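# Roll the whiteboard into the next room's yellow bay

## Task

Get the whiteboard into the adjoining room and leave it parked in the yellow taped bay, with each of its four wheels sitting inside the tape line and none resting on the tape. At the finish the coffee table must still stand upright. The sliding door must never be banged open or closed. The robot must not topple or be left leaning. The board has to stay in place by itself, not because the robot is still holding or pressing it.

## Robot and tools

ROBOT. A Hello Robot Stretch 4 with one arm: an omni-wheel base, a lift riding up a mast, an arm that telescopes straight forward, a three-joint wrist and a two-finger gripper. It stands about 1.6 m tall; the base edge is never more than 0.23 m from the base origin. All four cameras ride on the robot, so to look around you turn the base.

FRAMES. Base frame: origin on the floor below the base centre, x ahead, y to the left, z up. hand_pose is reported in this frame and marks a point between the open fingertips; with all wrist joints at zero its axes line up with the base axes. Its printed position may be somewhat off. The odometry frame is the base frame as it was when the scene began; heading grows to the left and runs -3.142 to 3.142.

execute_actions. Argument actions: a list holding one action or nothing (empty just reports state and images). Optional cameras: list of head_camera, head_left_camera, head_right_camera, wrist_camera or all; omitted/null/["all"] gives all, [] gives none, an unknown name rejects the call. An action holds base, joints or both, plus optional pace and contact_limits; or end_of_arm on its own. Its motions begin together and may finish at different moments.
- base: a relative move, exactly one key, measured from where the base last reported itself. translate_m: metres, -2 to 2, positive forward, no turning. strafe_m: metres, -2 to 2, positive to the left, no turning. rotate_rad: radians, -3.2 to 3.2, positive counter-clockwise seen from above.
- joints: absolute targets keyed by name. lift_m 0 to 1.2 m; arm_m 0 to 0.55 m extension; wrist_yaw_rad -1.134 to 4.276 (0 ahead, positive left, 3.14 folded back, past 3.4 the arm may block it); wrist_pitch_rad -1.117 to 4.259 (0 level, 1.57 pointing down); wrist_roll_rad -1.117 to 4.259 (0 puts fingers level; positive turns clockwise viewed from behind); gripper_m -0.038 to 0.141 m fingertip gap (negative squeezes the tips together). Done tolerances: ±0.004 for lift, arm, gripper; ±0.02 yaw and roll; ±0.05 pitch. A joint target outside its range is clipped and flagged; any other bad value or unknown key rejects the whole call with no motion.
- pace: slow, default, fast or max. Base top speeds 0.1/0.3/0.4/0.6 m/s and 1/2/3/4 rad/s; with lift above 0.2 these are further capped, down to 0.3 m/s and 1 rad/s at lift 1.2. One action lasts at most 15 s.
- contact_limits: only arm_m, 0 (gentlest) to 0.75 (firmest), default 0.5; how hard the arm may push before halting.
- end_of_arm: "enable_torque" re-powers wrist or gripper motors that shut off; they then hold where they are.
A joint or base left out of an action may keep driving toward its earlier target without the status showing it. If a result reports a stop, the remaining execute_actions, wait and finished_scene calls in that same reply are skipped.

wait: seconds, 0 to 10; nothing new is commanded and the world keeps running. Returns the same report as an empty action.

zoom_image: camera name and region [x0, y0, x1, y1] in pixels of that camera's most recent full image, origin top-left, no larger than 504 by 504.

finished_scene: scene, the current scene number. Irreversible; it reports whether the goal was met, and the board must already be resting in the bay on its own.

RESULTS. base_status and joint_status: done (for the base, the wheels turned the full amount even if slipping), off_target (resting short, may still push), contact_stop_at_<key> (hit something; that part holds where it stopped, though lift, arm or wheels may go slack), limit_stop_at_<name> (a built-in limit; limit_stop_at_tilt means leaning over 6 degrees and lift, arm, wheels go slack; limit_stop_at_own_body means the joint was about to strike the robot), time_out, torque_fault (a wrist or gripper motor overloaded and went limp; send enable_torque). on_its_own lists what this call did not command; its held at value is the target, not the position. lidar_m: 12 distances in metres from the base origin, 30-degree sectors, first straight ahead then counter-clockwise (4th left, 7th behind, 10th right); "-" is nothing seen or closer than 0.25 m. It sees from about 0.15 m up to robot height and can miss glass, thin legs and much behind. wrist_depth_mm: 7 by 7 grid, top-left first, 100 to 2000 mm, "-" unknown. base_odometry counts wheel turns, so slip shows as travel; if turned_by_wheels and turned_by_imu differ by over about 0.1 rad, a collision or slip happened and heading is off by roughly their difference. base_tilt in degrees, forward and right positive, with a fixed bias up to about 1.5. motor_effort: percent of max, positive toward larger joint values, peak in brackets; wheel_0, wheel_1, wheel_2 positive means turning right. The pictures line names the images in order.

CAMERAS. head_camera at the mast top looking ahead and down; head_left_camera and head_right_camera are fisheyes beside it, aimed steeper and showing base and arm; wrist_camera looks along the fingers, tips near the bottom of its image. Calibration values are given per camera and may be slightly off.

CAUTIONS. Gripping: command a gap smaller than the object; a firm squeeze shows as a clear change in gripper effort, the reading itself proves nothing. Fingertips pressed on a surface can snag; raise the lift. Tilting the gripper up while rolled can trigger own-body stops. To unfold at the start, send lift_m 0.4 with wrist_yaw_rad 0. With over 1 kg held and arm beyond 0.2, turning or driving fast may tip the robot; strong pushes with a high gripper or high contact limit also risk tipping. Move the door gently, keep clear of the coffee table, avoid drops and hard collisions, and release the whiteboard before finishing. Loose objects may occasionally get nudged by outside forces.

Each tool is called after "Request:" in YAML: its name, and indented under it one key for each argument.

## Session

I'll start by looking at the scene.

Request:
execute_actions:
  actions: []

Scene clock: 0.00 s.
base_odometry: x=+0.000 y=+0.000 heading=+0.000 (m, m, rad; odometry frame)
turned_by_wheels: +0.000 (rad since the last result)
turned_by_imu: +0.000 (rad since the last result)
base_tilt: forward=-0.5 right=-0.1 (deg)
lidar_m: 1.86 1.10 0.69 0.61 0.61 0.80 0.83 0.85 1.06 1.04 1.06 1.55
base_status: not commanded
joint_positions: lift_m=+0.138 arm_m=-0.001 wrist_yaw_rad=+3.042 wrist_pitch_rad=+0.018 wrist_roll_rad=-0.017 gripper_m=+0.057
joint_status: not commanded
motor_effort: lift_m=+21 arm_m=-1 wrist_yaw_rad=+2 wrist_pitch_rad=-6 wrist_roll_rad=-1 gripper_m=-1 wheel_0=+0 wheel_1=+0 wheel_2=+0 (%)
hand_pose: x=-0.1082 y=+0.1156 z=+0.3106 quat_wxyz=(+0.050, -0.009, -0.008, +0.999) (m; base frame)
wrist_depth_mm: 133 137 931 991 1025 741 574 / 107 138 931 991 1025 741 580 / 110 139 946 1008 1042 741 580 / 135 171 946 1008 1042 750 585 / 842 891 946 1025 976 750 585 / 842 878 213 991 214 732 591 / 750 290 741 - 707 668 569
pictures: head_camera, head_left_camera, head_right_camera, wrist_camera
Images, in order (width x height): head_camera 420x560, head_left_camera 420x672, head_right_camera 420x672, wrist_camera 616x392.

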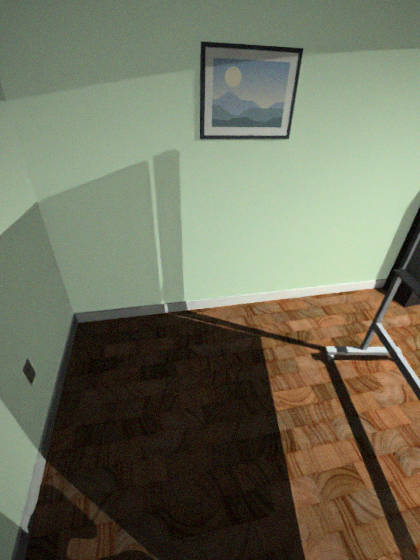

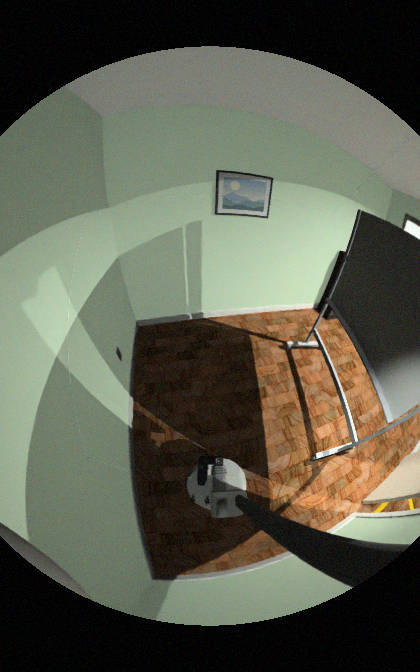

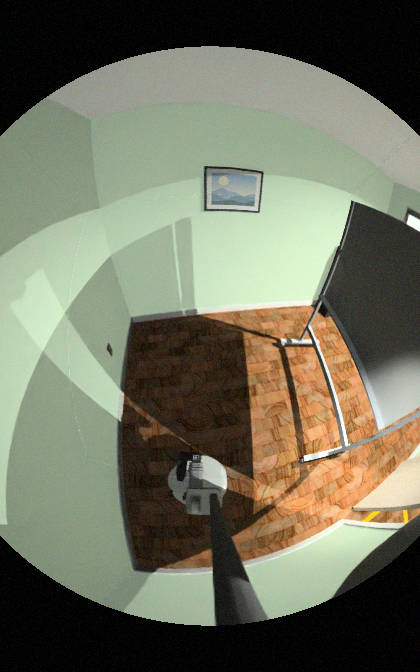

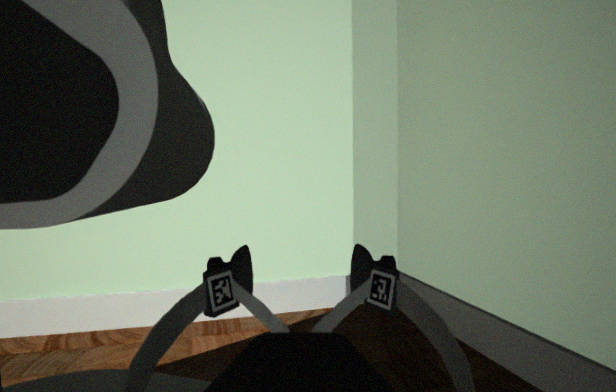

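Request:
execute_actions:
  actions:
    - {"base": {"rotate_rad": -1.45}}

Scene clock: 5.93 s.
base_odometry: x=+0.000 y=+0.000 heading=-1.450 (m, m, rad; odometry frame)
turned_by_wheels: -1.450 (rad since the last result)
turned_by_imu: -1.438 (rad since the last result)
base_tilt: forward=-0.7 right=-0.1 (deg)
lidar_m: 1.03 1.13 1.95 1.85 0.94 0.67 0.61 0.65 0.85 0.84 0.86 1.16
base_status: done
joint_positions: lift_m=+0.138 arm_m=-0.001 wrist_yaw_rad=+3.042 wrist_pitch_rad=+0.018 wrist_roll_rad=-0.017 gripper_m=+0.057
joint_status: not commanded
motor_effort: lift_m=+21(20) arm_m=-1(1) wrist_yaw_rad=+2(3) wrist_pitch_rad=-6(7) wrist_roll_rad=+0(1) gripper_m=-2(1) wheel_0=+1(5) wheel_1=+0(7) wheel_2=+0(5) (%)
hand_pose: x=-0.1082 y=+0.1156 z=+0.3106 quat_wxyz=(+0.050, -0.009, -0.008, +0.999) (m; base frame)
wrist_depth_mm: 133 137 715 750 778 809 842 / 107 138 723 750 778 809 842 / 110 139 723 759 778 820 854 / 135 172 732 759 788 831 866 / 691 715 732 768 788 831 866 / 691 715 213 768 214 831 854 / 676 291 723 - 715 699 707
pictures: head_camera, head_left_camera, head_right_camera, wrist_camera
camera_calibration (this result's frames):
wrist_camera: T_world_to_cam=[[0.111176, 0.993741, 0.0109181, -0.110569], [0.0690691, 0.00323335, -0.997607, 0.364798], [-0.991398, 0.111664, -0.0682773, 0.126724], [0, 0, 0, 1]] pos_world=[0.11273, 0.0945466, 0.373784]
Images, in order (width x height): head_camera 420x560, head_left_camera 420x672, head_right_camera 420x672, wrist_camera 616x392.

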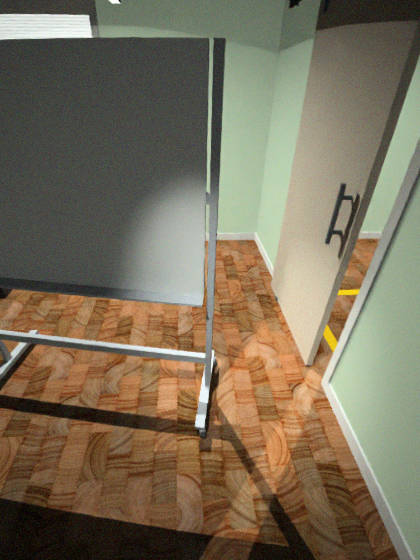

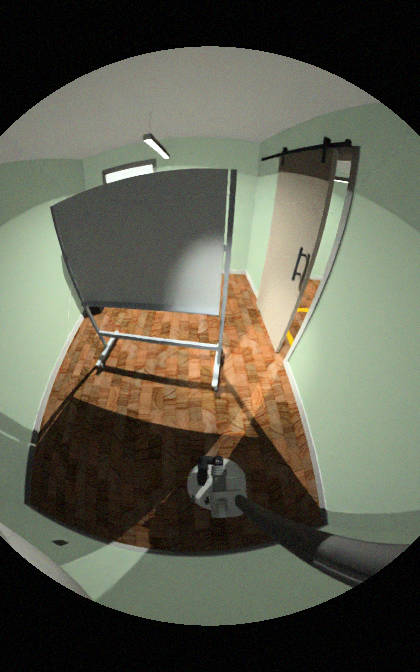

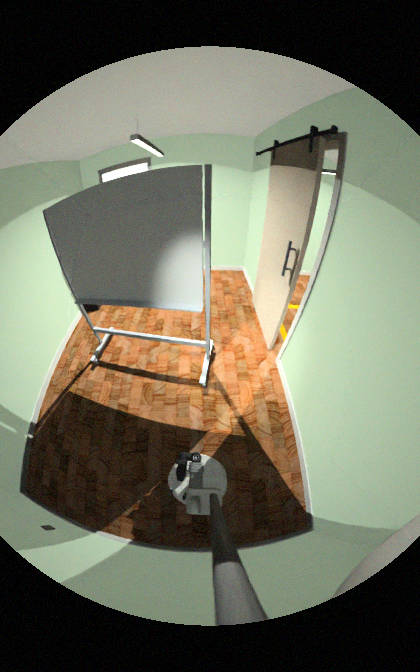

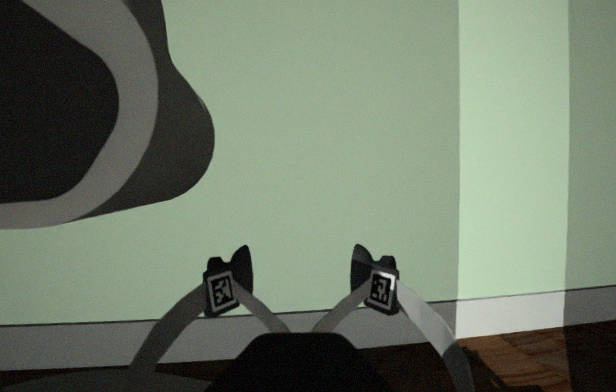

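Request:
zoom_image:
  camera: "head_camera"
  region: [0, 260, 420, 480]

Request:
zoom_image:
  camera: "head_camera"
  region: [240, 0, 420, 400]

Region (0, 260, 420, 480) of head_camera's 420x560 image, scaled by 1.200, with more detail than that image has; it fills the top 264 rows of this view, and the rest is white.

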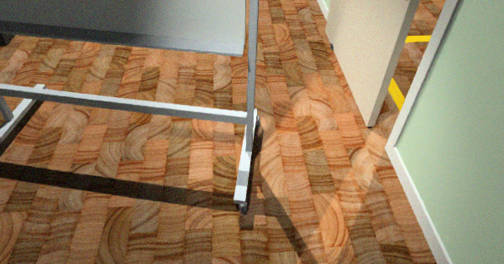

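Region (240, 0, 420, 400) of head_camera's 420x560 image, scaled by 1.260, with more detail than that image has; it fills the left 227 columns of this view, and the rest is white.

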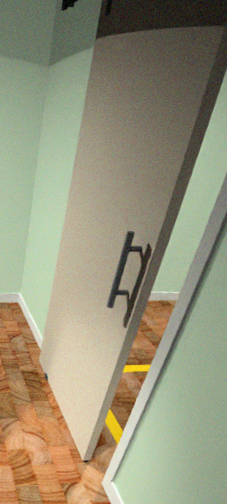

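Request:
zoom_image:
  camera: "head_camera"
  region: [160, 330, 280, 450]

Request:
zoom_image:
  camera: "head_left_camera"
  region: [40, 260, 260, 420]

Region (160, 330, 280, 450) of head_camera's 420x560 image, scaled by 4.200, with more detail than that image has.

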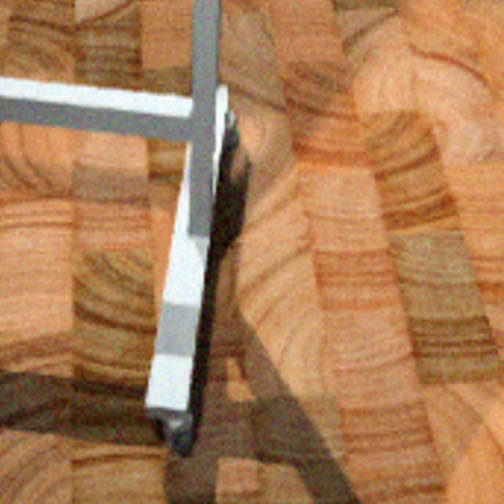

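Region (40, 260, 260, 420) of head_left_camera's 420x672 image, scaled by 2.291, with more detail than that image has; it fills the top 367 rows of this view, and the rest is white.

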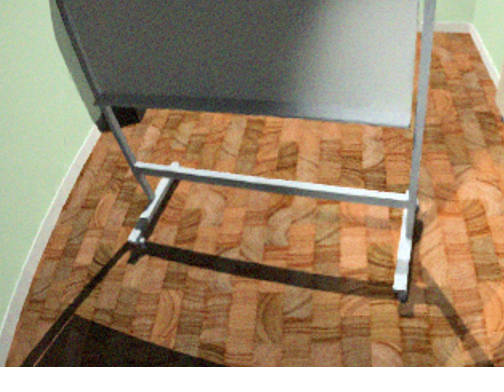

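Request:
execute_actions:
  actions:
    - {"base": {"rotate_rad": -1.536}, "joints": {"lift_m": 0.45, "wrist_yaw_rad": 1.2, "gripper_m": 0.0}}

Scene clock: 125.93 s.
base_odometry: x=+0.000 y=+0.000 heading=-2.986 (m, m, rad; odometry frame)
turned_by_wheels: -1.536 (rad since the last result)
turned_by_imu: -1.523 (rad since the last result)
base_tilt: forward=-0.6 right=+0.0 (deg)
lidar_m: 0.84 0.87 1.20 1.02 1.16 1.97 1.86 0.91 0.67 0.62 0.65 0.90
base_status: done
joint_positions: lift_m=+0.450 arm_m=-0.001 wrist_yaw_rad=+1.200 wrist_pitch_rad=+0.018 wrist_roll_rad=-0.017 gripper_m=+0.000
joint_status: all done
motor_effort: lift_m=+26(29) arm_m=-1(1) wrist_yaw_rad=+2(7) wrist_pitch_rad=-6(6) wrist_roll_rad=+0(0) gripper_m=-5(5) wheel_0=+0(5) wheel_1=-1(7) wheel_2=-1(5) (%)
hand_pose: x=+0.3561 y=+0.2372 z=+0.6225 quat_wxyz=(+0.825, -0.012, +0.003, +0.565) (m; base frame)
wrist_depth_mm: 878 - - 1499 917 676 539 / 878 - - 1397 931 683 549 / 891 - - 1576 931 683 549 / - - - 1464 931 683 554 / - - - 1308 960 691 554 / 1576 1863 187 207 820 699 559 / 1366 931 1281 - 904 661 549
pictures: head_camera, head_left_camera, head_right_camera, wrist_camera
camera_calibration (this result's frames):
wrist_camera: T_world_to_cam=[[0.927614, -0.37338, 0.01092, -0.252897], [-0.0153941, -0.0674208, -0.997606, 0.690363], [0.373223, 0.925225, -0.0682883, -0.0841635], [0, 0, 0, 1]] pos_world=[0.27663, 0.0299882, 0.685725]
Images, in order (width x height): head_camera 420x560, head_left_camera 420x672, head_right_camera 420x672, wrist_camera 616x392.

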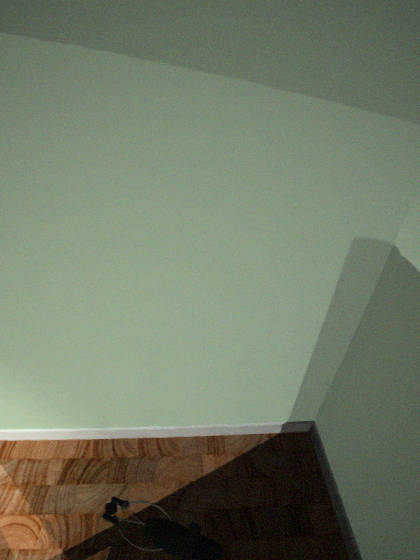

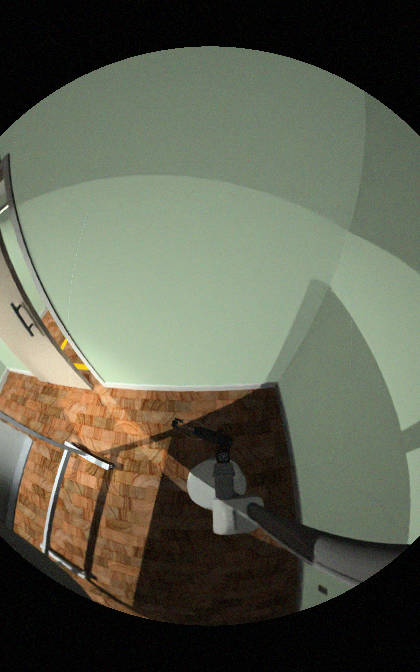

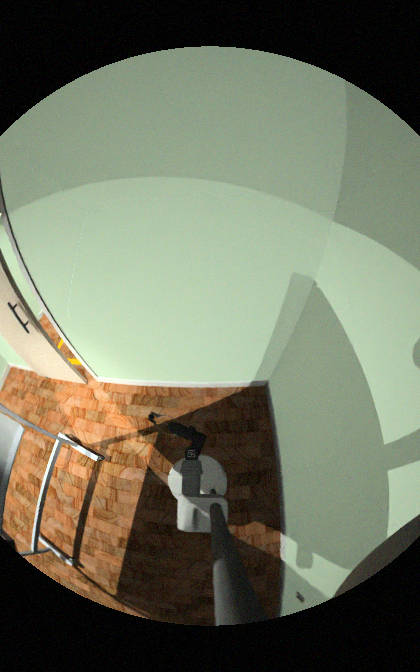

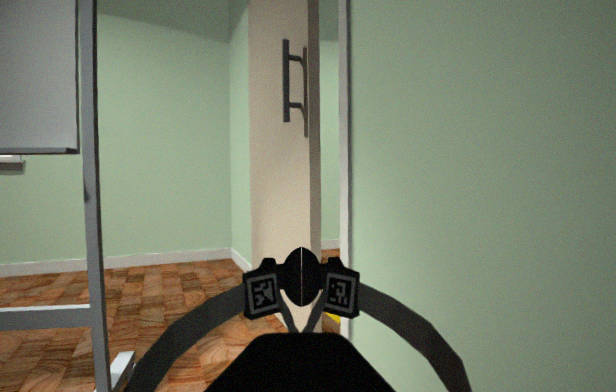

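Request:
execute_actions:
  actions:
    - {"base": {"translate_m": 0.44}, "joints": {"wrist_yaw_rad": 1.6}}
  cameras: []

Request:
execute_actions:
  actions:
    - {"base": {"strafe_m": 0.75}}

Scene clock: 178.03 s.
base_odometry: x=-0.435 y=-0.068 heading=-2.986 (m, m, rad; odometry frame)
turned_by_wheels: +0.000 (rad since the last result)
turned_by_imu: -0.001 (rad since the last result)
base_tilt: forward=-0.7 right=-0.1 (deg)
lidar_m: 0.40 0.42 0.58 1.32 1.10 1.72 2.30 0.90 0.64 0.62 0.59 0.41
base_status: done
joint_positions: lift_m=+0.450 arm_m=-0.001 wrist_yaw_rad=+1.600 wrist_pitch_rad=+0.018 wrist_roll_rad=-0.017 gripper_m=+0.000
joint_status: all done
motor_effort: lift_m=+26(26) arm_m=-1(1) wrist_yaw_rad=+1(7) wrist_pitch_rad=-7(7) wrist_roll_rad=-1(0) gripper_m=-5(4) wheel_0=-1(5) wheel_1=-2(4) wheel_2=+1(8) (%)
hand_pose: x=+0.2491 y=+0.2909 z=+0.6226 quat_wxyz=(+0.697, -0.012, +0.000, +0.717) (m; base frame)
wrist_depth_mm: 1025 - - - 640 315 229 / 1060 - - - 647 319 231 / 1060 - - - 654 322 234 / - - - - 661 324 234 / - - - 1499 668 324 235 / 1618 1708 187 206 459 324 234 / 1366 1078 1308 - 580 298 233
pictures: none
No camera images: the call's "cameras" was empty. Leave "cameras" out to get every camera's image.

Scene clock: 181.87 s.
base_odometry: x=-0.318 y=-0.809 heading=-2.986 (m, m, rad; odometry frame)
turned_by_wheels: +0.000 (rad since the last result)
turned_by_imu: +0.004 (rad since the last result)
base_tilt: forward=-0.7 right=-0.1 (deg)
lidar_m: 0.40 0.42 0.62 1.31 0.46 0.47 2.30 1.99 1.45 1.38 0.59 0.40
base_status: done
joint_positions: lift_m=+0.450 arm_m=-0.001 wrist_yaw_rad=+1.600 wrist_pitch_rad=+0.018 wrist_roll_rad=-0.017 gripper_m=+0.000
joint_status: not commanded
motor_effort: lift_m=+25(26) arm_m=-1(1) wrist_yaw_rad=+2(1) wrist_pitch_rad=-6(5) wrist_roll_rad=+0(1) gripper_m=-5(5) wheel_0=+1(6) wheel_1=-1(8) wheel_2=+1(1) (%)
hand_pose: x=+0.2491 y=+0.2909 z=+0.6226 quat_wxyz=(+0.697, -0.012, +0.000, +0.717) (m; base frame)
wrist_depth_mm: - - - - 433 286 225 / - - - - 436 289 228 / - - - - 442 291 230 / - - - - 449 293 231 / - - - - 452 293 231 / 1863 1808 187 206 436 293 230 / 1366 1229 1308 - 445 270 229
pictures: head_camera, head_left_camera, head_right_camera, wrist_camera
camera_calibration (this result's frames):
wrist_camera: T_world_to_cam=[[0.999794, 0.0171022, 0.0109197, -0.26518], [0.0120606, -0.0680961, -0.997606, 0.685792], [-0.0163177, 0.997532, -0.0682883, -0.0178744], [0, 0, 0, 1]] pos_world=[0.256563, 0.0690652, 0.685825]
Images, in order (width x height): head_camera 420x560, head_left_camera 420x672, head_right_camera 420x672, wrist_camera 616x392.

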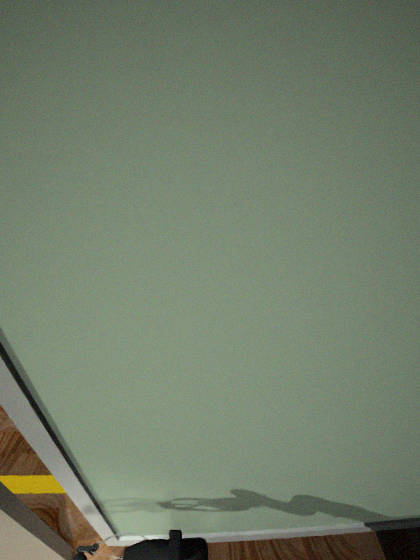

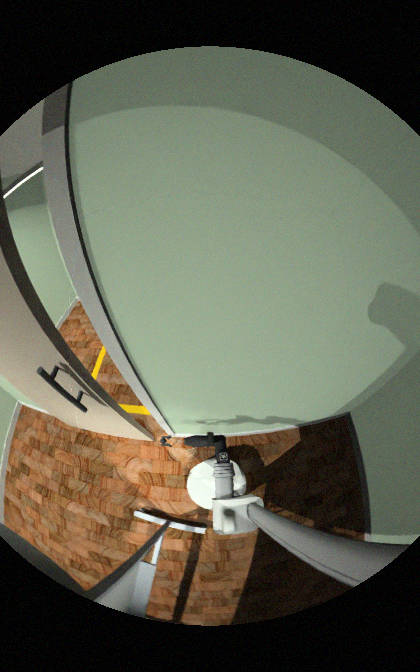

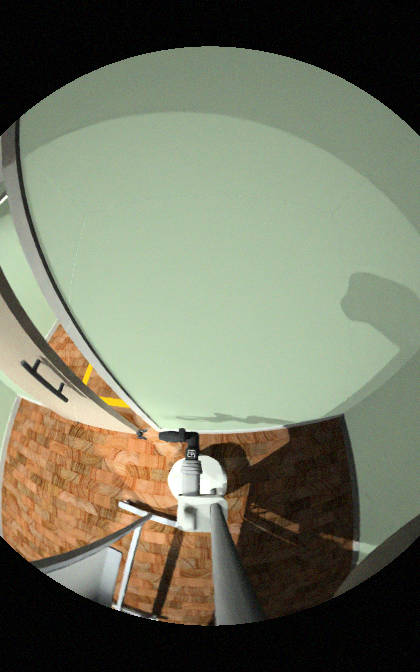

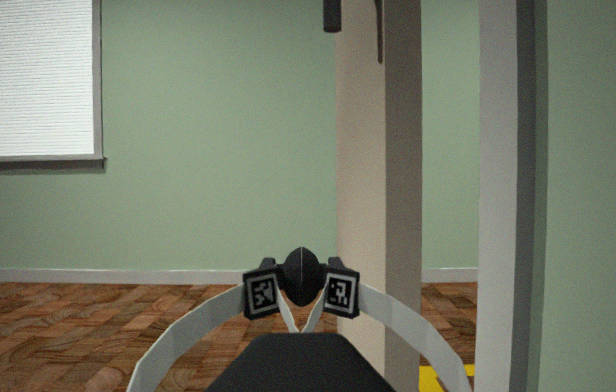

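Request:
execute_actions:
  actions:
    - {"base": {"strafe_m": 0.2}, "joints": {"wrist_yaw_rad": 1.2}}
  cameras: ["wrist_camera", "head_left_camera"]

Scene clock: 206.73 s.
base_odometry: x=-0.287 y=-1.007 heading=-2.986 (m, m, rad; odometry frame)
turned_by_wheels: +0.000 (rad since the last result)
turned_by_imu: +0.000 (rad since the last result)
base_tilt: forward=-0.8 right=-0.1 (deg)
lidar_m: 0.39 0.42 0.47 1.57 2.27 0.33 0.40 2.24 1.64 1.57 0.58 0.41
base_status: done
joint_positions: lift_m=+0.450 arm_m=-0.001 wrist_yaw_rad=+1.200 wrist_pitch_rad=+0.018 wrist_roll_rad=-0.017 gripper_m=+0.000
joint_status: all done
motor_effort: lift_m=+25(25) arm_m=-1(1) wrist_yaw_rad=+1(9) wrist_pitch_rad=-6(7) wrist_roll_rad=-1(1) gripper_m=-4(4) wheel_0=+1(7) wheel_1=-1(7) wheel_2=+1(2) (%)
hand_pose: x=+0.3561 y=+0.2372 z=+0.6226 quat_wxyz=(+0.825, -0.012, +0.003, +0.565) (m; base frame)
wrist_depth_mm: 1756 1863 418 - - 143 - / 1708 1863 427 - - 144 - / 1708 1863 436 294 - 145 124 / 1756 1863 449 296 - 146 125 / 1756 1921 462 290 - 147 126 / 1708 1863 187 206 175 147 127 / 1336 1255 574 - 1229 141 -
pictures: head_left_camera, wrist_camera
camera_calibration (this result's frames):
wrist_camera: T_world_to_cam=[[0.927625, -0.373354, 0.0109198, -0.2529], [-0.0153923, -0.0674212, -0.997606, 0.690463], [0.373197, 0.925236, -0.0682883, -0.0841523], [0, 0, 0, 1]] pos_world=[0.27663, 0.0299911, 0.685825]
Images, in order (width x height): head_left_camera 420x672, wrist_camera 616x392.

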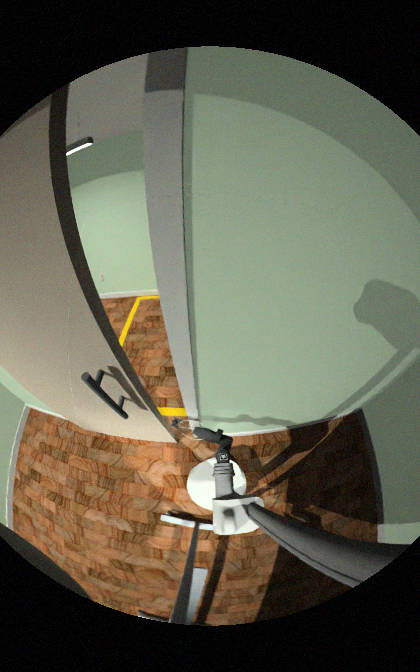

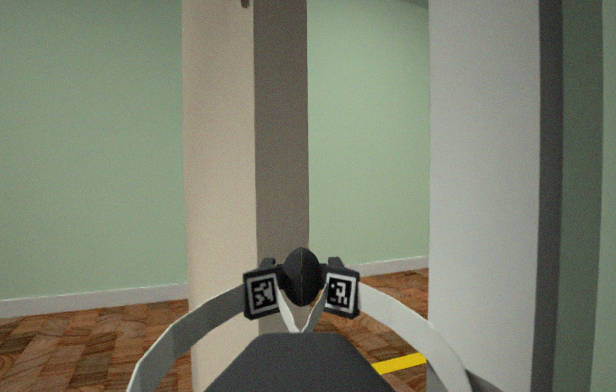

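Request:
execute_actions:
  actions:
    - {"base": {"strafe_m": 0.25}, "pace": "slow"}
  cameras: ["wrist_camera", "head_left_camera"]

Scene clock: 221.50 s.
base_odometry: x=-0.249 y=-1.254 heading=-2.986 (m, m, rad; odometry frame)
turned_by_wheels: +0.000 (rad since the last result)
turned_by_imu: -0.024 (rad since the last result)
base_tilt: forward=-0.7 right=+0.0 (deg)
lidar_m: 0.40 0.41 0.39 1.19 1.96 2.24 0.37 0.32 1.93 1.74 0.58 0.38
base_status: done
joint_positions: lift_m=+0.450 arm_m=-0.001 wrist_yaw_rad=+1.205 wrist_pitch_rad=+0.018 wrist_roll_rad=-0.017 gripper_m=+0.000
joint_status: not commanded
motor_effort: lift_m=+25(25) arm_m=+0(1) wrist_yaw_rad=-12(29) wrist_pitch_rad=-4(6) wrist_roll_rad=-1(1) gripper_m=-6(9) wheel_0=-2(17) wheel_1=+4(10) wheel_2=-2(13) (%)
hand_pose: x=+0.3549 y=+0.2380 z=+0.6227 quat_wxyz=(+0.824, -0.012, +0.003, +0.567) (m; base frame)
wrist_depth_mm: 1537 1661 336 233 - - - / 1537 1661 342 234 - - - / 1537 1661 349 236 - - - / 1537 1661 357 238 - - - / 1576 1708 370 236 - - - / 1537 1661 187 223 1537 1808 1808 / 1366 1205 517 - 1205 1255 1281
pictures: head_left_camera, wrist_camera
camera_calibration (this result's frames):
wrist_camera: T_world_to_cam=[[0.929324, -0.369105, 0.0109166, -0.2531], [-0.0149616, -0.0671758, -0.997629, 0.690403], [0.368963, 0.926957, -0.0679505, -0.0836096], [0, 0, 0, 1]] pos_world=[0.276391, 0.0304602, 0.685847]
Images, in order (width x height): head_left_camera 420x672, wrist_camera 616x392.

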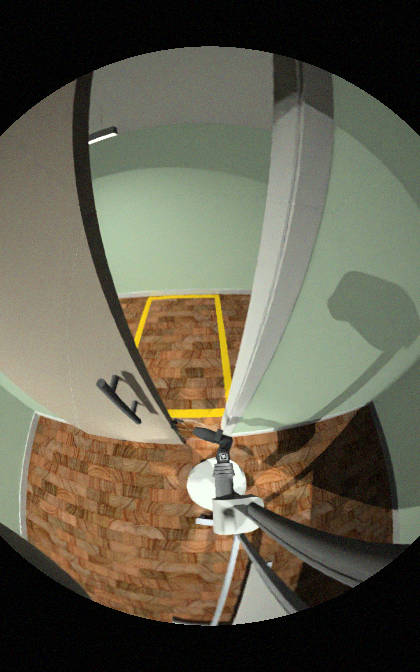

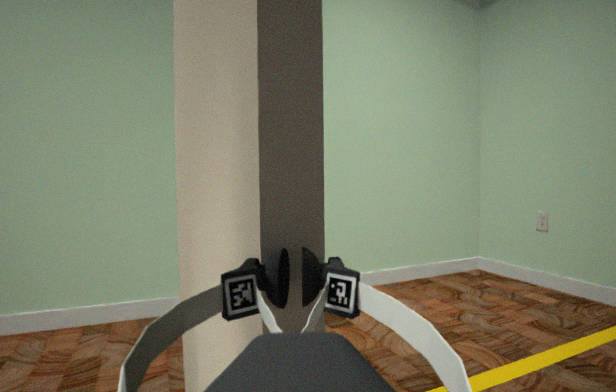

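Request:
execute_actions:
  actions:
    - {"base": {"strafe_m": 0.3}, "pace": "slow"}
  cameras: ["wrist_camera", "head_left_camera", "head_camera"]

Scene clock: 246.13 s.
base_odometry: x=-0.202 y=-1.550 heading=-2.986 (m, m, rad; odometry frame)
turned_by_wheels: +0.000 (rad since the last result)
turned_by_imu: -0.002 (rad since the last result)
base_tilt: forward=-0.5 right=+0.0 (deg)
lidar_m: 2.43 0.40 0.41 1.19 1.71 2.14 1.08 0.55 0.51 1.70 0.56 0.53
base_status: done
joint_positions: lift_m=+0.450 arm_m=-0.001 wrist_yaw_rad=+1.209 wrist_pitch_rad=+0.018 wrist_roll_rad=-0.017 gripper_m=+0.000
joint_status: not commanded
on_its_own: wrist_yaw_rad is at rest, and its effort (-23) is outside its rest range (-13 to +13)
motor_effort: lift_m=+25(25) arm_m=+0(0) wrist_yaw_rad=-23(30) wrist_pitch_rad=-4(4) wrist_roll_rad=+0(1) gripper_m=-5(8) wheel_0=-1(14) wheel_1=+6(10) wheel_2=-3(7) (%)
hand_pose: x=+0.3540 y=+0.2388 z=+0.6228 quat_wxyz=(+0.823, -0.012, +0.002, +0.568) (m; base frame)
wrist_depth_mm: 1308 1397 304 233 1863 - - / 1308 1397 312 236 1863 - - / 1308 1397 319 237 1863 - - / 1308 1430 325 238 1921 - - / 1308 1464 334 236 1921 - - / 1336 1397 187 235 1537 1808 1756 / 1281 1229 477 - 1205 1255 1281
pictures: head_camera, head_left_camera, wrist_camera
camera_calibration (this result's frames):
wrist_camera: T_world_to_cam=[[0.930742, -0.365515, 0.0109159, -0.253341], [-0.0146674, -0.0671428, -0.997636, 0.690357], [0.365383, 0.928381, -0.0678538, -0.0830614], [0, 0, 0, 1]] pos_world=[0.27627, 0.0308653, 0.685854]
Images, in order (width x height): head_camera 420x560, head_left_camera 420x672, wrist_camera 616x392.

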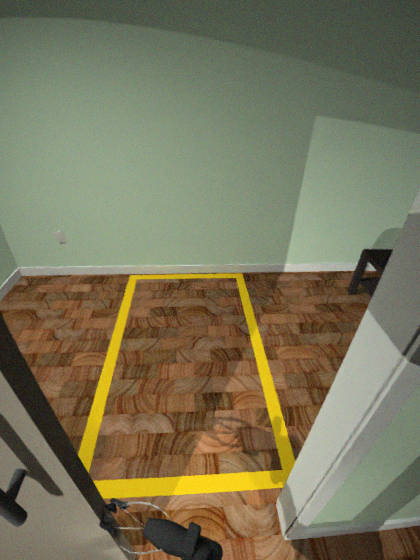

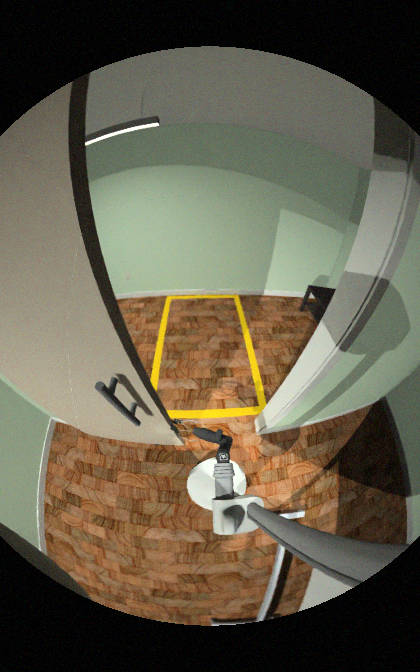

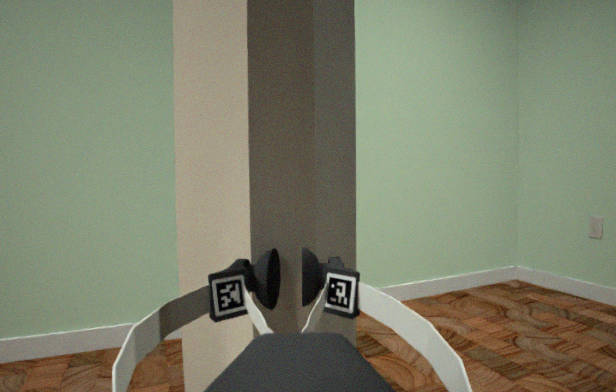

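Request:
zoom_image:
  camera: "head_camera"
  region: [60, 420, 340, 560]

Region (60, 420, 340, 560) of head_camera's 420x560 image, scaled by 1.800, with more detail than that image has.

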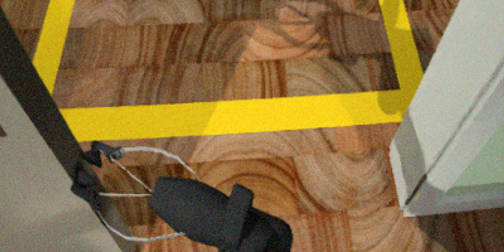

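Request:
execute_actions:
  actions:
    - {"base": {"strafe_m": 0.18}, "pace": "slow"}
  cameras: ["wrist_camera", "head_left_camera", "head_right_camera"]

Scene clock: 310.97 s.
base_odometry: x=-0.174 y=-1.728 heading=-2.985 (m, m, rad; odometry frame)
turned_by_wheels: +0.000 (rad since the last result)
turned_by_imu: -0.003 (rad since the last result)
base_tilt: forward=-0.7 right=+0.0 (deg)
lidar_m: 2.43 0.40 0.40 1.16 1.51 2.02 1.48 0.77 0.66 1.68 0.67 2.29
base_status: done
joint_positions: lift_m=+0.450 arm_m=-0.001 wrist_yaw_rad=+1.211 wrist_pitch_rad=+0.018 wrist_roll_rad=-0.017 gripper_m=+0.000
joint_status: not commanded
on_its_own: wrist_yaw_rad is at rest, and its effort (-29) is outside its rest range (-13 to +13)
motor_effort: lift_m=+25(25) arm_m=+0(0) wrist_yaw_rad=-29(38) wrist_pitch_rad=-5(4) wrist_roll_rad=-1(1) gripper_m=-8(8) wheel_0=+0(11) wheel_1=+7(11) wheel_2=-3(8) (%)
hand_pose: x=+0.3535 y=+0.2392 z=+0.6228 quat_wxyz=(+0.822, -0.012, +0.002, +0.569) (m; base frame)
wrist_depth_mm: 1160 1229 283 262 285 1808 - / 1160 1255 289 236 287 1863 - / 1160 1281 294 237 289 1863 - / 1182 1281 303 239 291 1921 - / 1182 1255 309 236 294 1921 - / 1182 1255 188 236 282 1808 1756 / 1182 1229 445 - 294 1281 1281
pictures: head_left_camera, head_right_camera, wrist_camera
camera_calibration (this result's frames):
wrist_camera: T_world_to_cam=[[0.931527, -0.363508, 0.0109152, -0.253433], [-0.0144953, -0.0671025, -0.997641, 0.69033], [0.363383, 0.929171, -0.0677769, -0.0827537], [0, 0, 0, 1]] pos_world=[0.276158, 0.03109, 0.685859]
Images, in order (width x height): head_left_camera 420x672, head_right_camera 420x672, wrist_camera 616x392.

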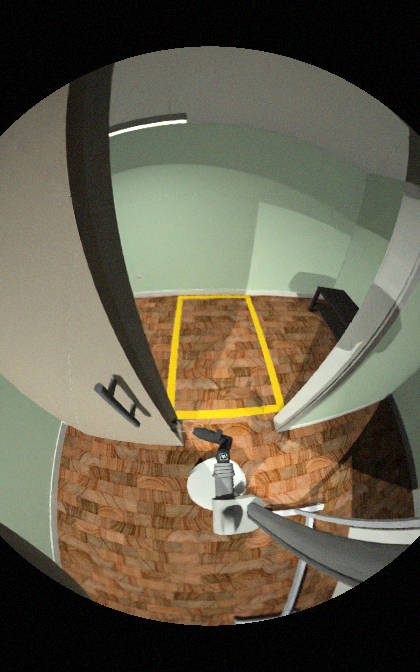

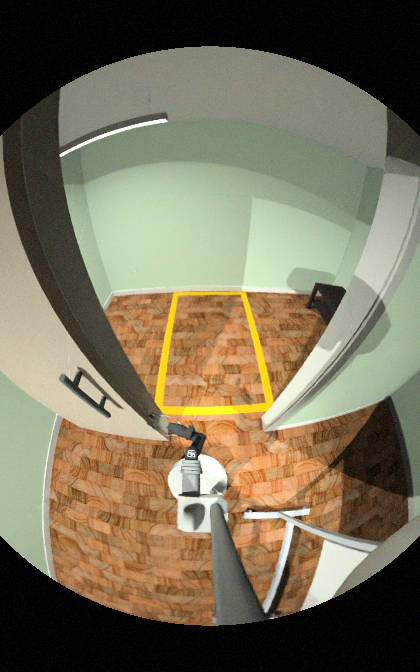

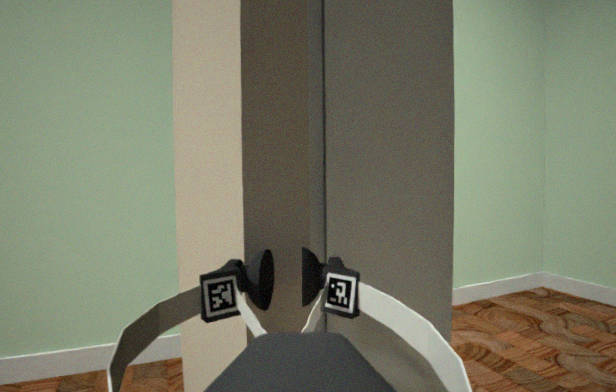

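Request:
execute_actions:
  actions:
    - {"base": {"rotate_rad": -3.155}, "joints": {"lift_m": 0.35, "wrist_yaw_rad": 0.0, "wrist_pitch_rad": -1.0, "gripper_m": 0.13}}

Scene clock: 433.83 s.
base_odometry: x=-0.174 y=-1.727 heading=+0.143 (m, m, rad; odometry frame)
turned_by_wheels: -3.155 (rad since the last result)
turned_by_imu: -3.127 (rad since the last result)
base_tilt: forward=-0.6 right=-0.1 (deg)
lidar_m: 1.53 0.76 0.65 1.78 0.67 0.76 2.43 0.40 0.40 1.08 1.50 1.98
base_status: done
joint_positions: lift_m=+0.350 arm_m=-0.001 wrist_yaw_rad=+0.000 wrist_pitch_rad=-0.999 wrist_roll_rad=-0.017 gripper_m=+0.130
joint_status: all done
motor_effort: lift_m=+15(24) arm_m=+0(0) wrist_yaw_rad=+1(53) wrist_pitch_rad=-4(25) wrist_roll_rad=+0(1) gripper_m=+0(10) wheel_0=+2(8) wheel_1=+0(11) wheel_2=+0(6) (%)
hand_pose: x=+0.3263 y=-0.0874 z=+0.7712 quat_wxyz=(+0.878, -0.008, -0.479, -0.004) (m; base frame)
wrist_depth_mm: 1576 1618 1661 1661 1661 1661 1618 / 891 1756 1756 1756 1808 1808 1708 / 878 1863 - 1921 1863 1863 1708 / 854 1205 - - - - 1756 / 831 1078 - - - - 1756 / 798 976 1576 - - - 1756 / 788 1025 - - - - 1756
pictures: head_camera, head_left_camera, head_right_camera, wrist_camera
camera_calibration (this result's frames):
wrist_camera: T_world_to_cam=[[-0.015645, -0.999868, -0.00428144, -0.0832803], [0.812261, -0.0102122, -0.583205, 0.23167], [0.583084, -0.0126019, 0.812314, -0.592088], [0, 0, 0, 1]] pos_world=[0.155758, -0.0883649, 0.615716]
Images, in order (width x height): head_camera 420x560, head_left_camera 420x672, head_right_camera 420x672, wrist_camera 616x392.

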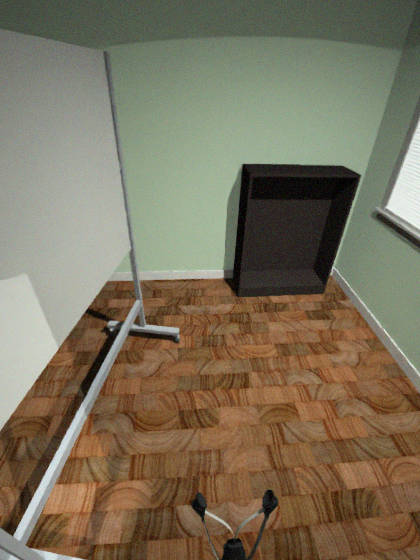

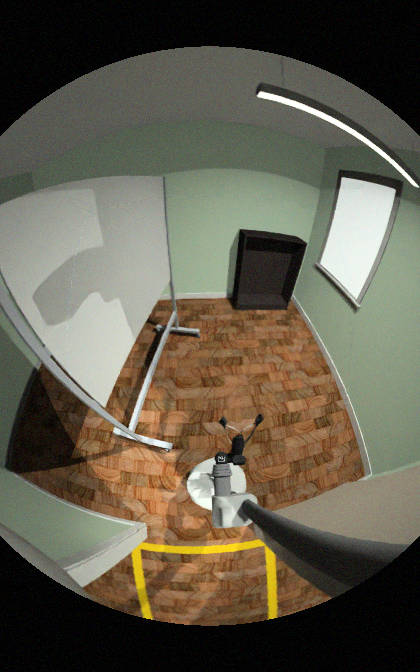

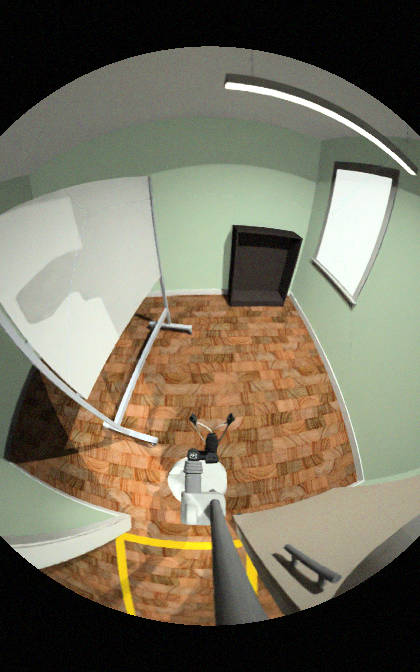

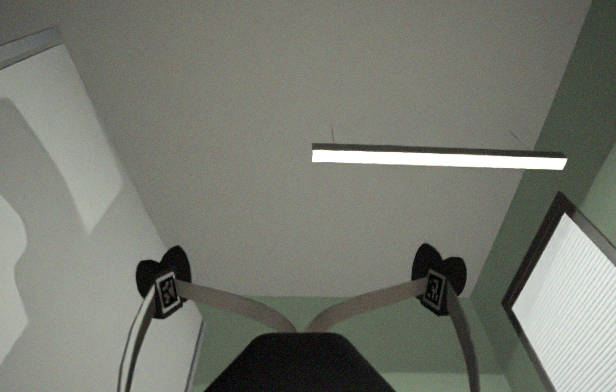

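Request:
zoom_image:
  camera: "head_left_camera"
  region: [80, 390, 280, 570]

Region (80, 390, 280, 570) of head_left_camera's 420x672 image, scaled by 2.520, with more detail than that image has; it fills the top 454 rows of this view, and the rest is white.

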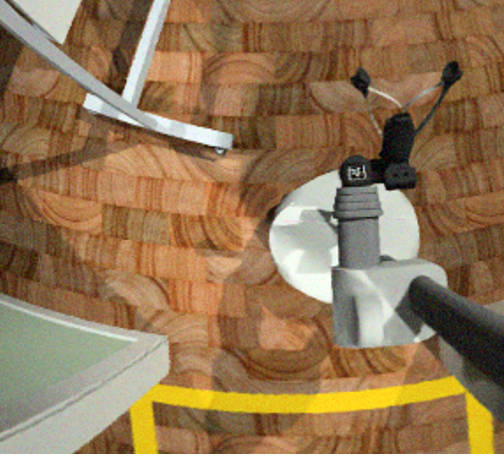

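Request:
execute_actions:
  actions:
    - {"base": {"translate_m": -0.10}}
  cameras: []

Request:
execute_actions:
  actions:
    - {"base": {"strafe_m": 0.685}}

Scene clock: 455.47 s.
base_odometry: x=-0.273 y=-1.742 heading=+0.143 (m, m, rad; odometry frame)
turned_by_wheels: +0.000 (rad since the last result)
turned_by_imu: -0.002 (rad since the last result)
base_tilt: forward=-0.6 right=-0.1 (deg)
lidar_m: 1.56 0.80 0.72 1.31 0.60 2.29 2.33 0.36 0.32 0.78 1.50 1.97
base_status: done
joint_positions: lift_m=+0.350 arm_m=-0.001 wrist_yaw_rad=+0.000 wrist_pitch_rad=-0.999 wrist_roll_rad=-0.017 gripper_m=+0.130
joint_status: not commanded
motor_effort: lift_m=+16(16) arm_m=+0(0) wrist_yaw_rad=-1(1) wrist_pitch_rad=-4(5) wrist_roll_rad=+0(0) gripper_m=+4(1) wheel_0=+0(6) wheel_1=-1(3) wheel_2=-1(6) (%)
hand_pose: x=+0.3263 y=-0.0874 z=+0.7712 quat_wxyz=(+0.878, -0.008, -0.479, -0.004) (m; base frame)
wrist_depth_mm: 1618 1661 1618 1618 1661 1661 1618 / 1025 1756 1756 1808 1808 1808 1708 / 891 1863 - - - - 1808 / 866 1229 - - - - 1708 / 854 1098 - - - - 1808 / 820 991 - - - - 1756 / 809 1042 1618 - - - 1756
pictures: none
No camera images: the call's "cameras" was empty. Leave "cameras" out to get every camera's image.

Scene clock: 459.07 s.
base_odometry: x=-0.370 y=-1.064 heading=+0.143 (m, m, rad; odometry frame)
turned_by_wheels: +0.000 (rad since the last result)
turned_by_imu: +0.003 (rad since the last result)
base_tilt: forward=-0.7 right=+0.0 (deg)
lidar_m: 0.41 2.36 1.70 1.40 0.45 0.32 0.29 0.28 0.99 0.97 2.20 0.44
base_status: done
joint_positions: lift_m=+0.350 arm_m=-0.001 wrist_yaw_rad=+0.000 wrist_pitch_rad=-0.999 wrist_roll_rad=-0.017 gripper_m=+0.130
joint_status: not commanded
motor_effort: lift_m=+16(16) arm_m=+0(0) wrist_yaw_rad=-1(2) wrist_pitch_rad=-2(4) wrist_roll_rad=+1(0) gripper_m=+0(0) wheel_0=+0(8) wheel_1=+0(8) wheel_2=-1(3) (%)
hand_pose: x=+0.3263 y=-0.0874 z=+0.7711 quat_wxyz=(+0.878, -0.008, -0.479, -0.004) (m; base frame)
wrist_depth_mm: 1618 1618 1618 1618 1661 1661 1618 / 1756 1756 1756 1756 1756 1808 1808 / 1921 1921 - 1921 - - - / - - - - - - - / - - - - - - - / - - - 330 - - - / - - - - - - -
pictures: head_camera, head_left_camera, head_right_camera, wrist_camera
camera_calibration (this result's frames):
wrist_camera: T_world_to_cam=[[-0.0156652, -0.999868, -0.00428223, -0.0832767], [0.81229, -0.0102288, -0.583165, 0.231617], [0.583044, -0.0126138, 0.812343, -0.59206], [0, 0, 0, 1]] pos_world=[0.155752, -0.0883646, 0.61567]
Images, in order (width x height): head_camera 420x560, head_left_camera 420x672, head_right_camera 420x672, wrist_camera 616x392.

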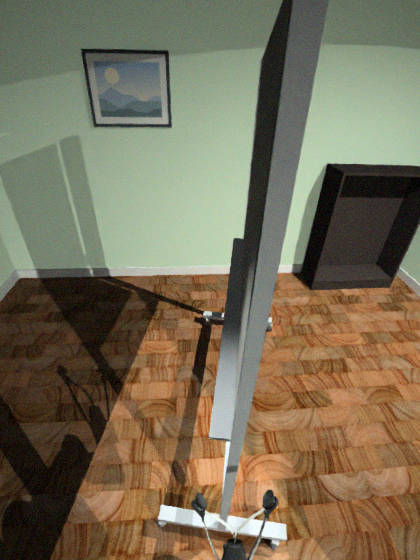

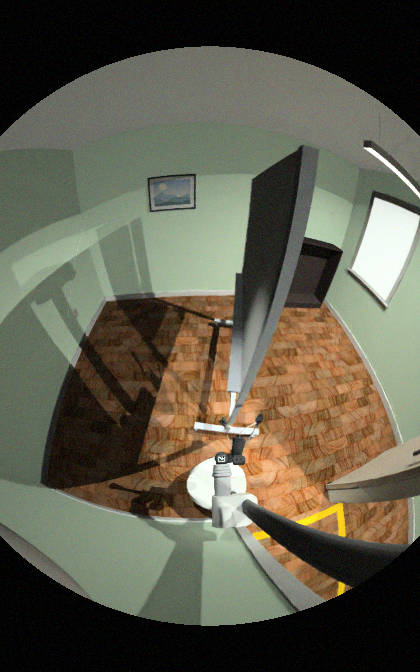

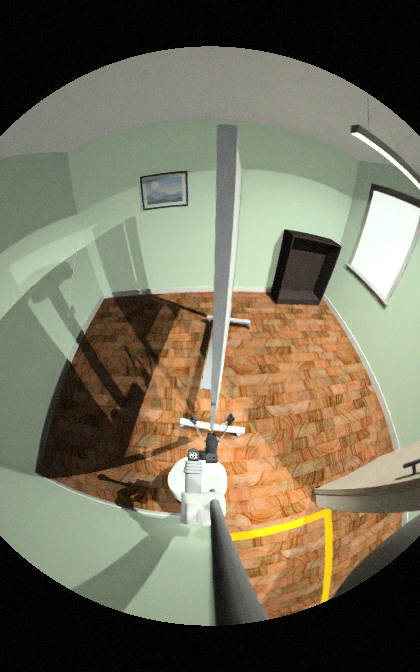

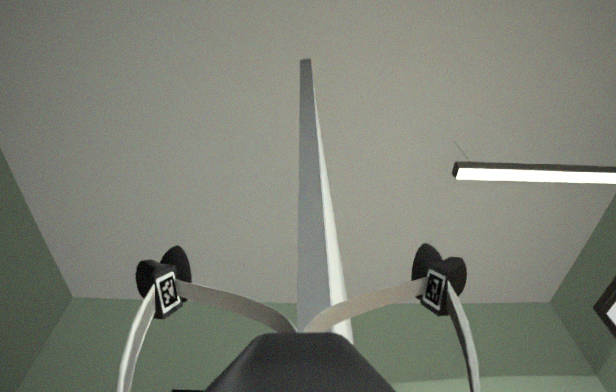

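Request:
execute_actions:
  actions:
    - {"joints": {"wrist_pitch_rad": 0.0}}
  cameras: ["wrist_camera", "head_camera"]

Scene clock: 467.27 s.
base_odometry: x=-0.370 y=-1.064 heading=+0.143 (m, m, rad; odometry frame)
turned_by_wheels: +0.000 (rad since the last result)
turned_by_imu: -0.001 (rad since the last result)
base_tilt: forward=-0.6 right=+0.1 (deg)
lidar_m: 0.42 2.39 1.68 1.41 0.46 0.33 0.29 0.30 0.99 0.98 2.21 0.43
base_status: not commanded
joint_positions: lift_m=+0.350 arm_m=-0.001 wrist_yaw_rad=+0.000 wrist_pitch_rad=+0.002 wrist_roll_rad=-0.017 gripper_m=+0.130
joint_status: all done
motor_effort: lift_m=+16(16) arm_m=+0(0) wrist_yaw_rad=+2(1) wrist_pitch_rad=-4(5) wrist_roll_rad=+0(1) gripper_m=+1(0) wheel_0=+0(0) wheel_1=+0(0) wheel_2=-1(0) (%)
hand_pose: x=+0.4585 y=-0.0874 z=+0.5281 quat_wxyz=(+1.000, -0.009, +0.001, +0.000) (m; base frame)
wrist_depth_mm: - - - 183 - - - / - - - 184 - - - / - - - 185 - - - / - - - 186 - - - / - - - 187 - - - / 1618 1537 1430 187 1397 1499 1576 / 1182 1138 1182 - 1138 1118 1138
pictures: head_camera, wrist_camera
camera_calibration (this result's frames):
wrist_camera: T_world_to_cam=[[-0.012168, -0.999866, 0.0109779, -0.0919378], [-0.0522713, -0.0103277, -0.99858, 0.598203], [0.998559, -0.0127246, -0.0521387, -0.205744], [0, 0, 0, 1]] pos_world=[0.235597, -0.0883654, 0.587635]
Images, in order (width x height): head_camera 420x560, wrist_camera 616x392.

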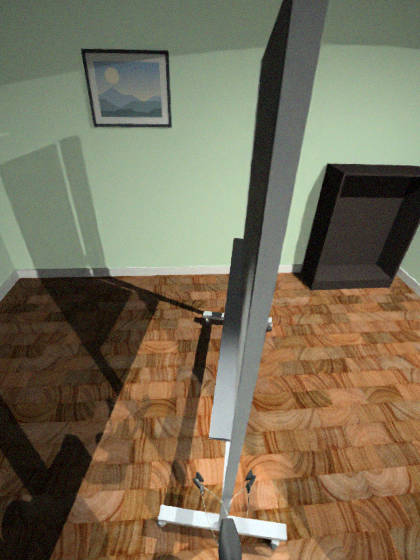

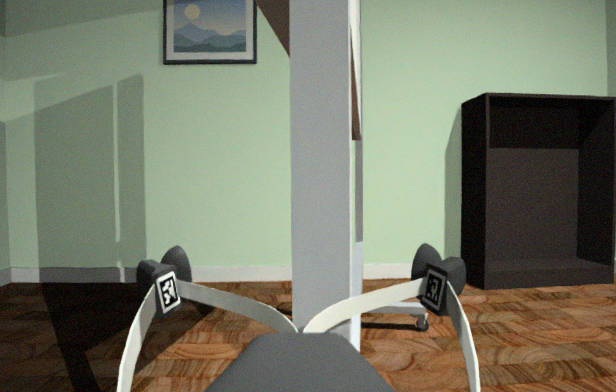

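Request:
execute_actions:
  actions:
    - {"base": {"translate_m": -0.02}, "joints": {"gripper_m": 0.0}}
  cameras: ["wrist_camera"]

Scene clock: 485.47 s.
base_odometry: x=-0.390 y=-1.067 heading=+0.143 (m, m, rad; odometry frame)
turned_by_wheels: +0.000 (rad since the last result)
turned_by_imu: -0.002 (rad since the last result)
base_tilt: forward=-0.7 right=+0.0 (deg)
lidar_m: 0.45 2.39 1.68 1.32 0.44 0.30 0.27 0.28 1.00 0.96 2.21 2.41
base_status: done
joint_positions: lift_m=+0.350 arm_m=-0.001 wrist_yaw_rad=-0.002 wrist_pitch_rad=+0.002 wrist_roll_rad=-0.017 gripper_m=+0.000
joint_status: all done
motor_effort: lift_m=+16(16) arm_m=+0(0) wrist_yaw_rad=+5(21) wrist_pitch_rad=-6(6) wrist_roll_rad=+0(0) gripper_m=-17(17) wheel_0=-2(5) wheel_1=-1(3) wheel_2=+1(7) (%)
hand_pose: x=+0.4584 y=-0.0879 z=+0.5280 quat_wxyz=(+1.000, -0.009, +0.001, -0.001) (m; base frame)
wrist_depth_mm: - - - 200 - - - / - - - 201 - - - / - - - 202 - - - / - - - 203 - - - / - - - 204 - - - / 1661 1661 189 204 187 1618 1576 / 1205 1078 1160 - 1138 1118 1138
pictures: wrist_camera
camera_calibration (this result's frames):
wrist_camera: T_world_to_cam=[[-0.0139291, -0.999843, 0.0109807, -0.0916398], [-0.0525448, -0.0102346, -0.998566, 0.598242], [0.998521, -0.0144861, -0.052394, -0.205602], [0, 0, 0, 1]] pos_world=[0.235456, -0.088481, 0.587618]
Images, in order (width x height): wrist_camera 616x392.

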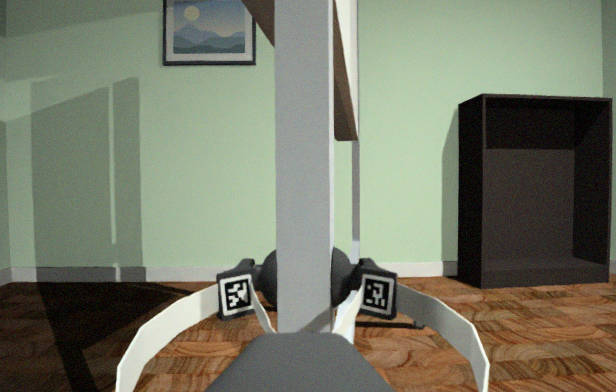

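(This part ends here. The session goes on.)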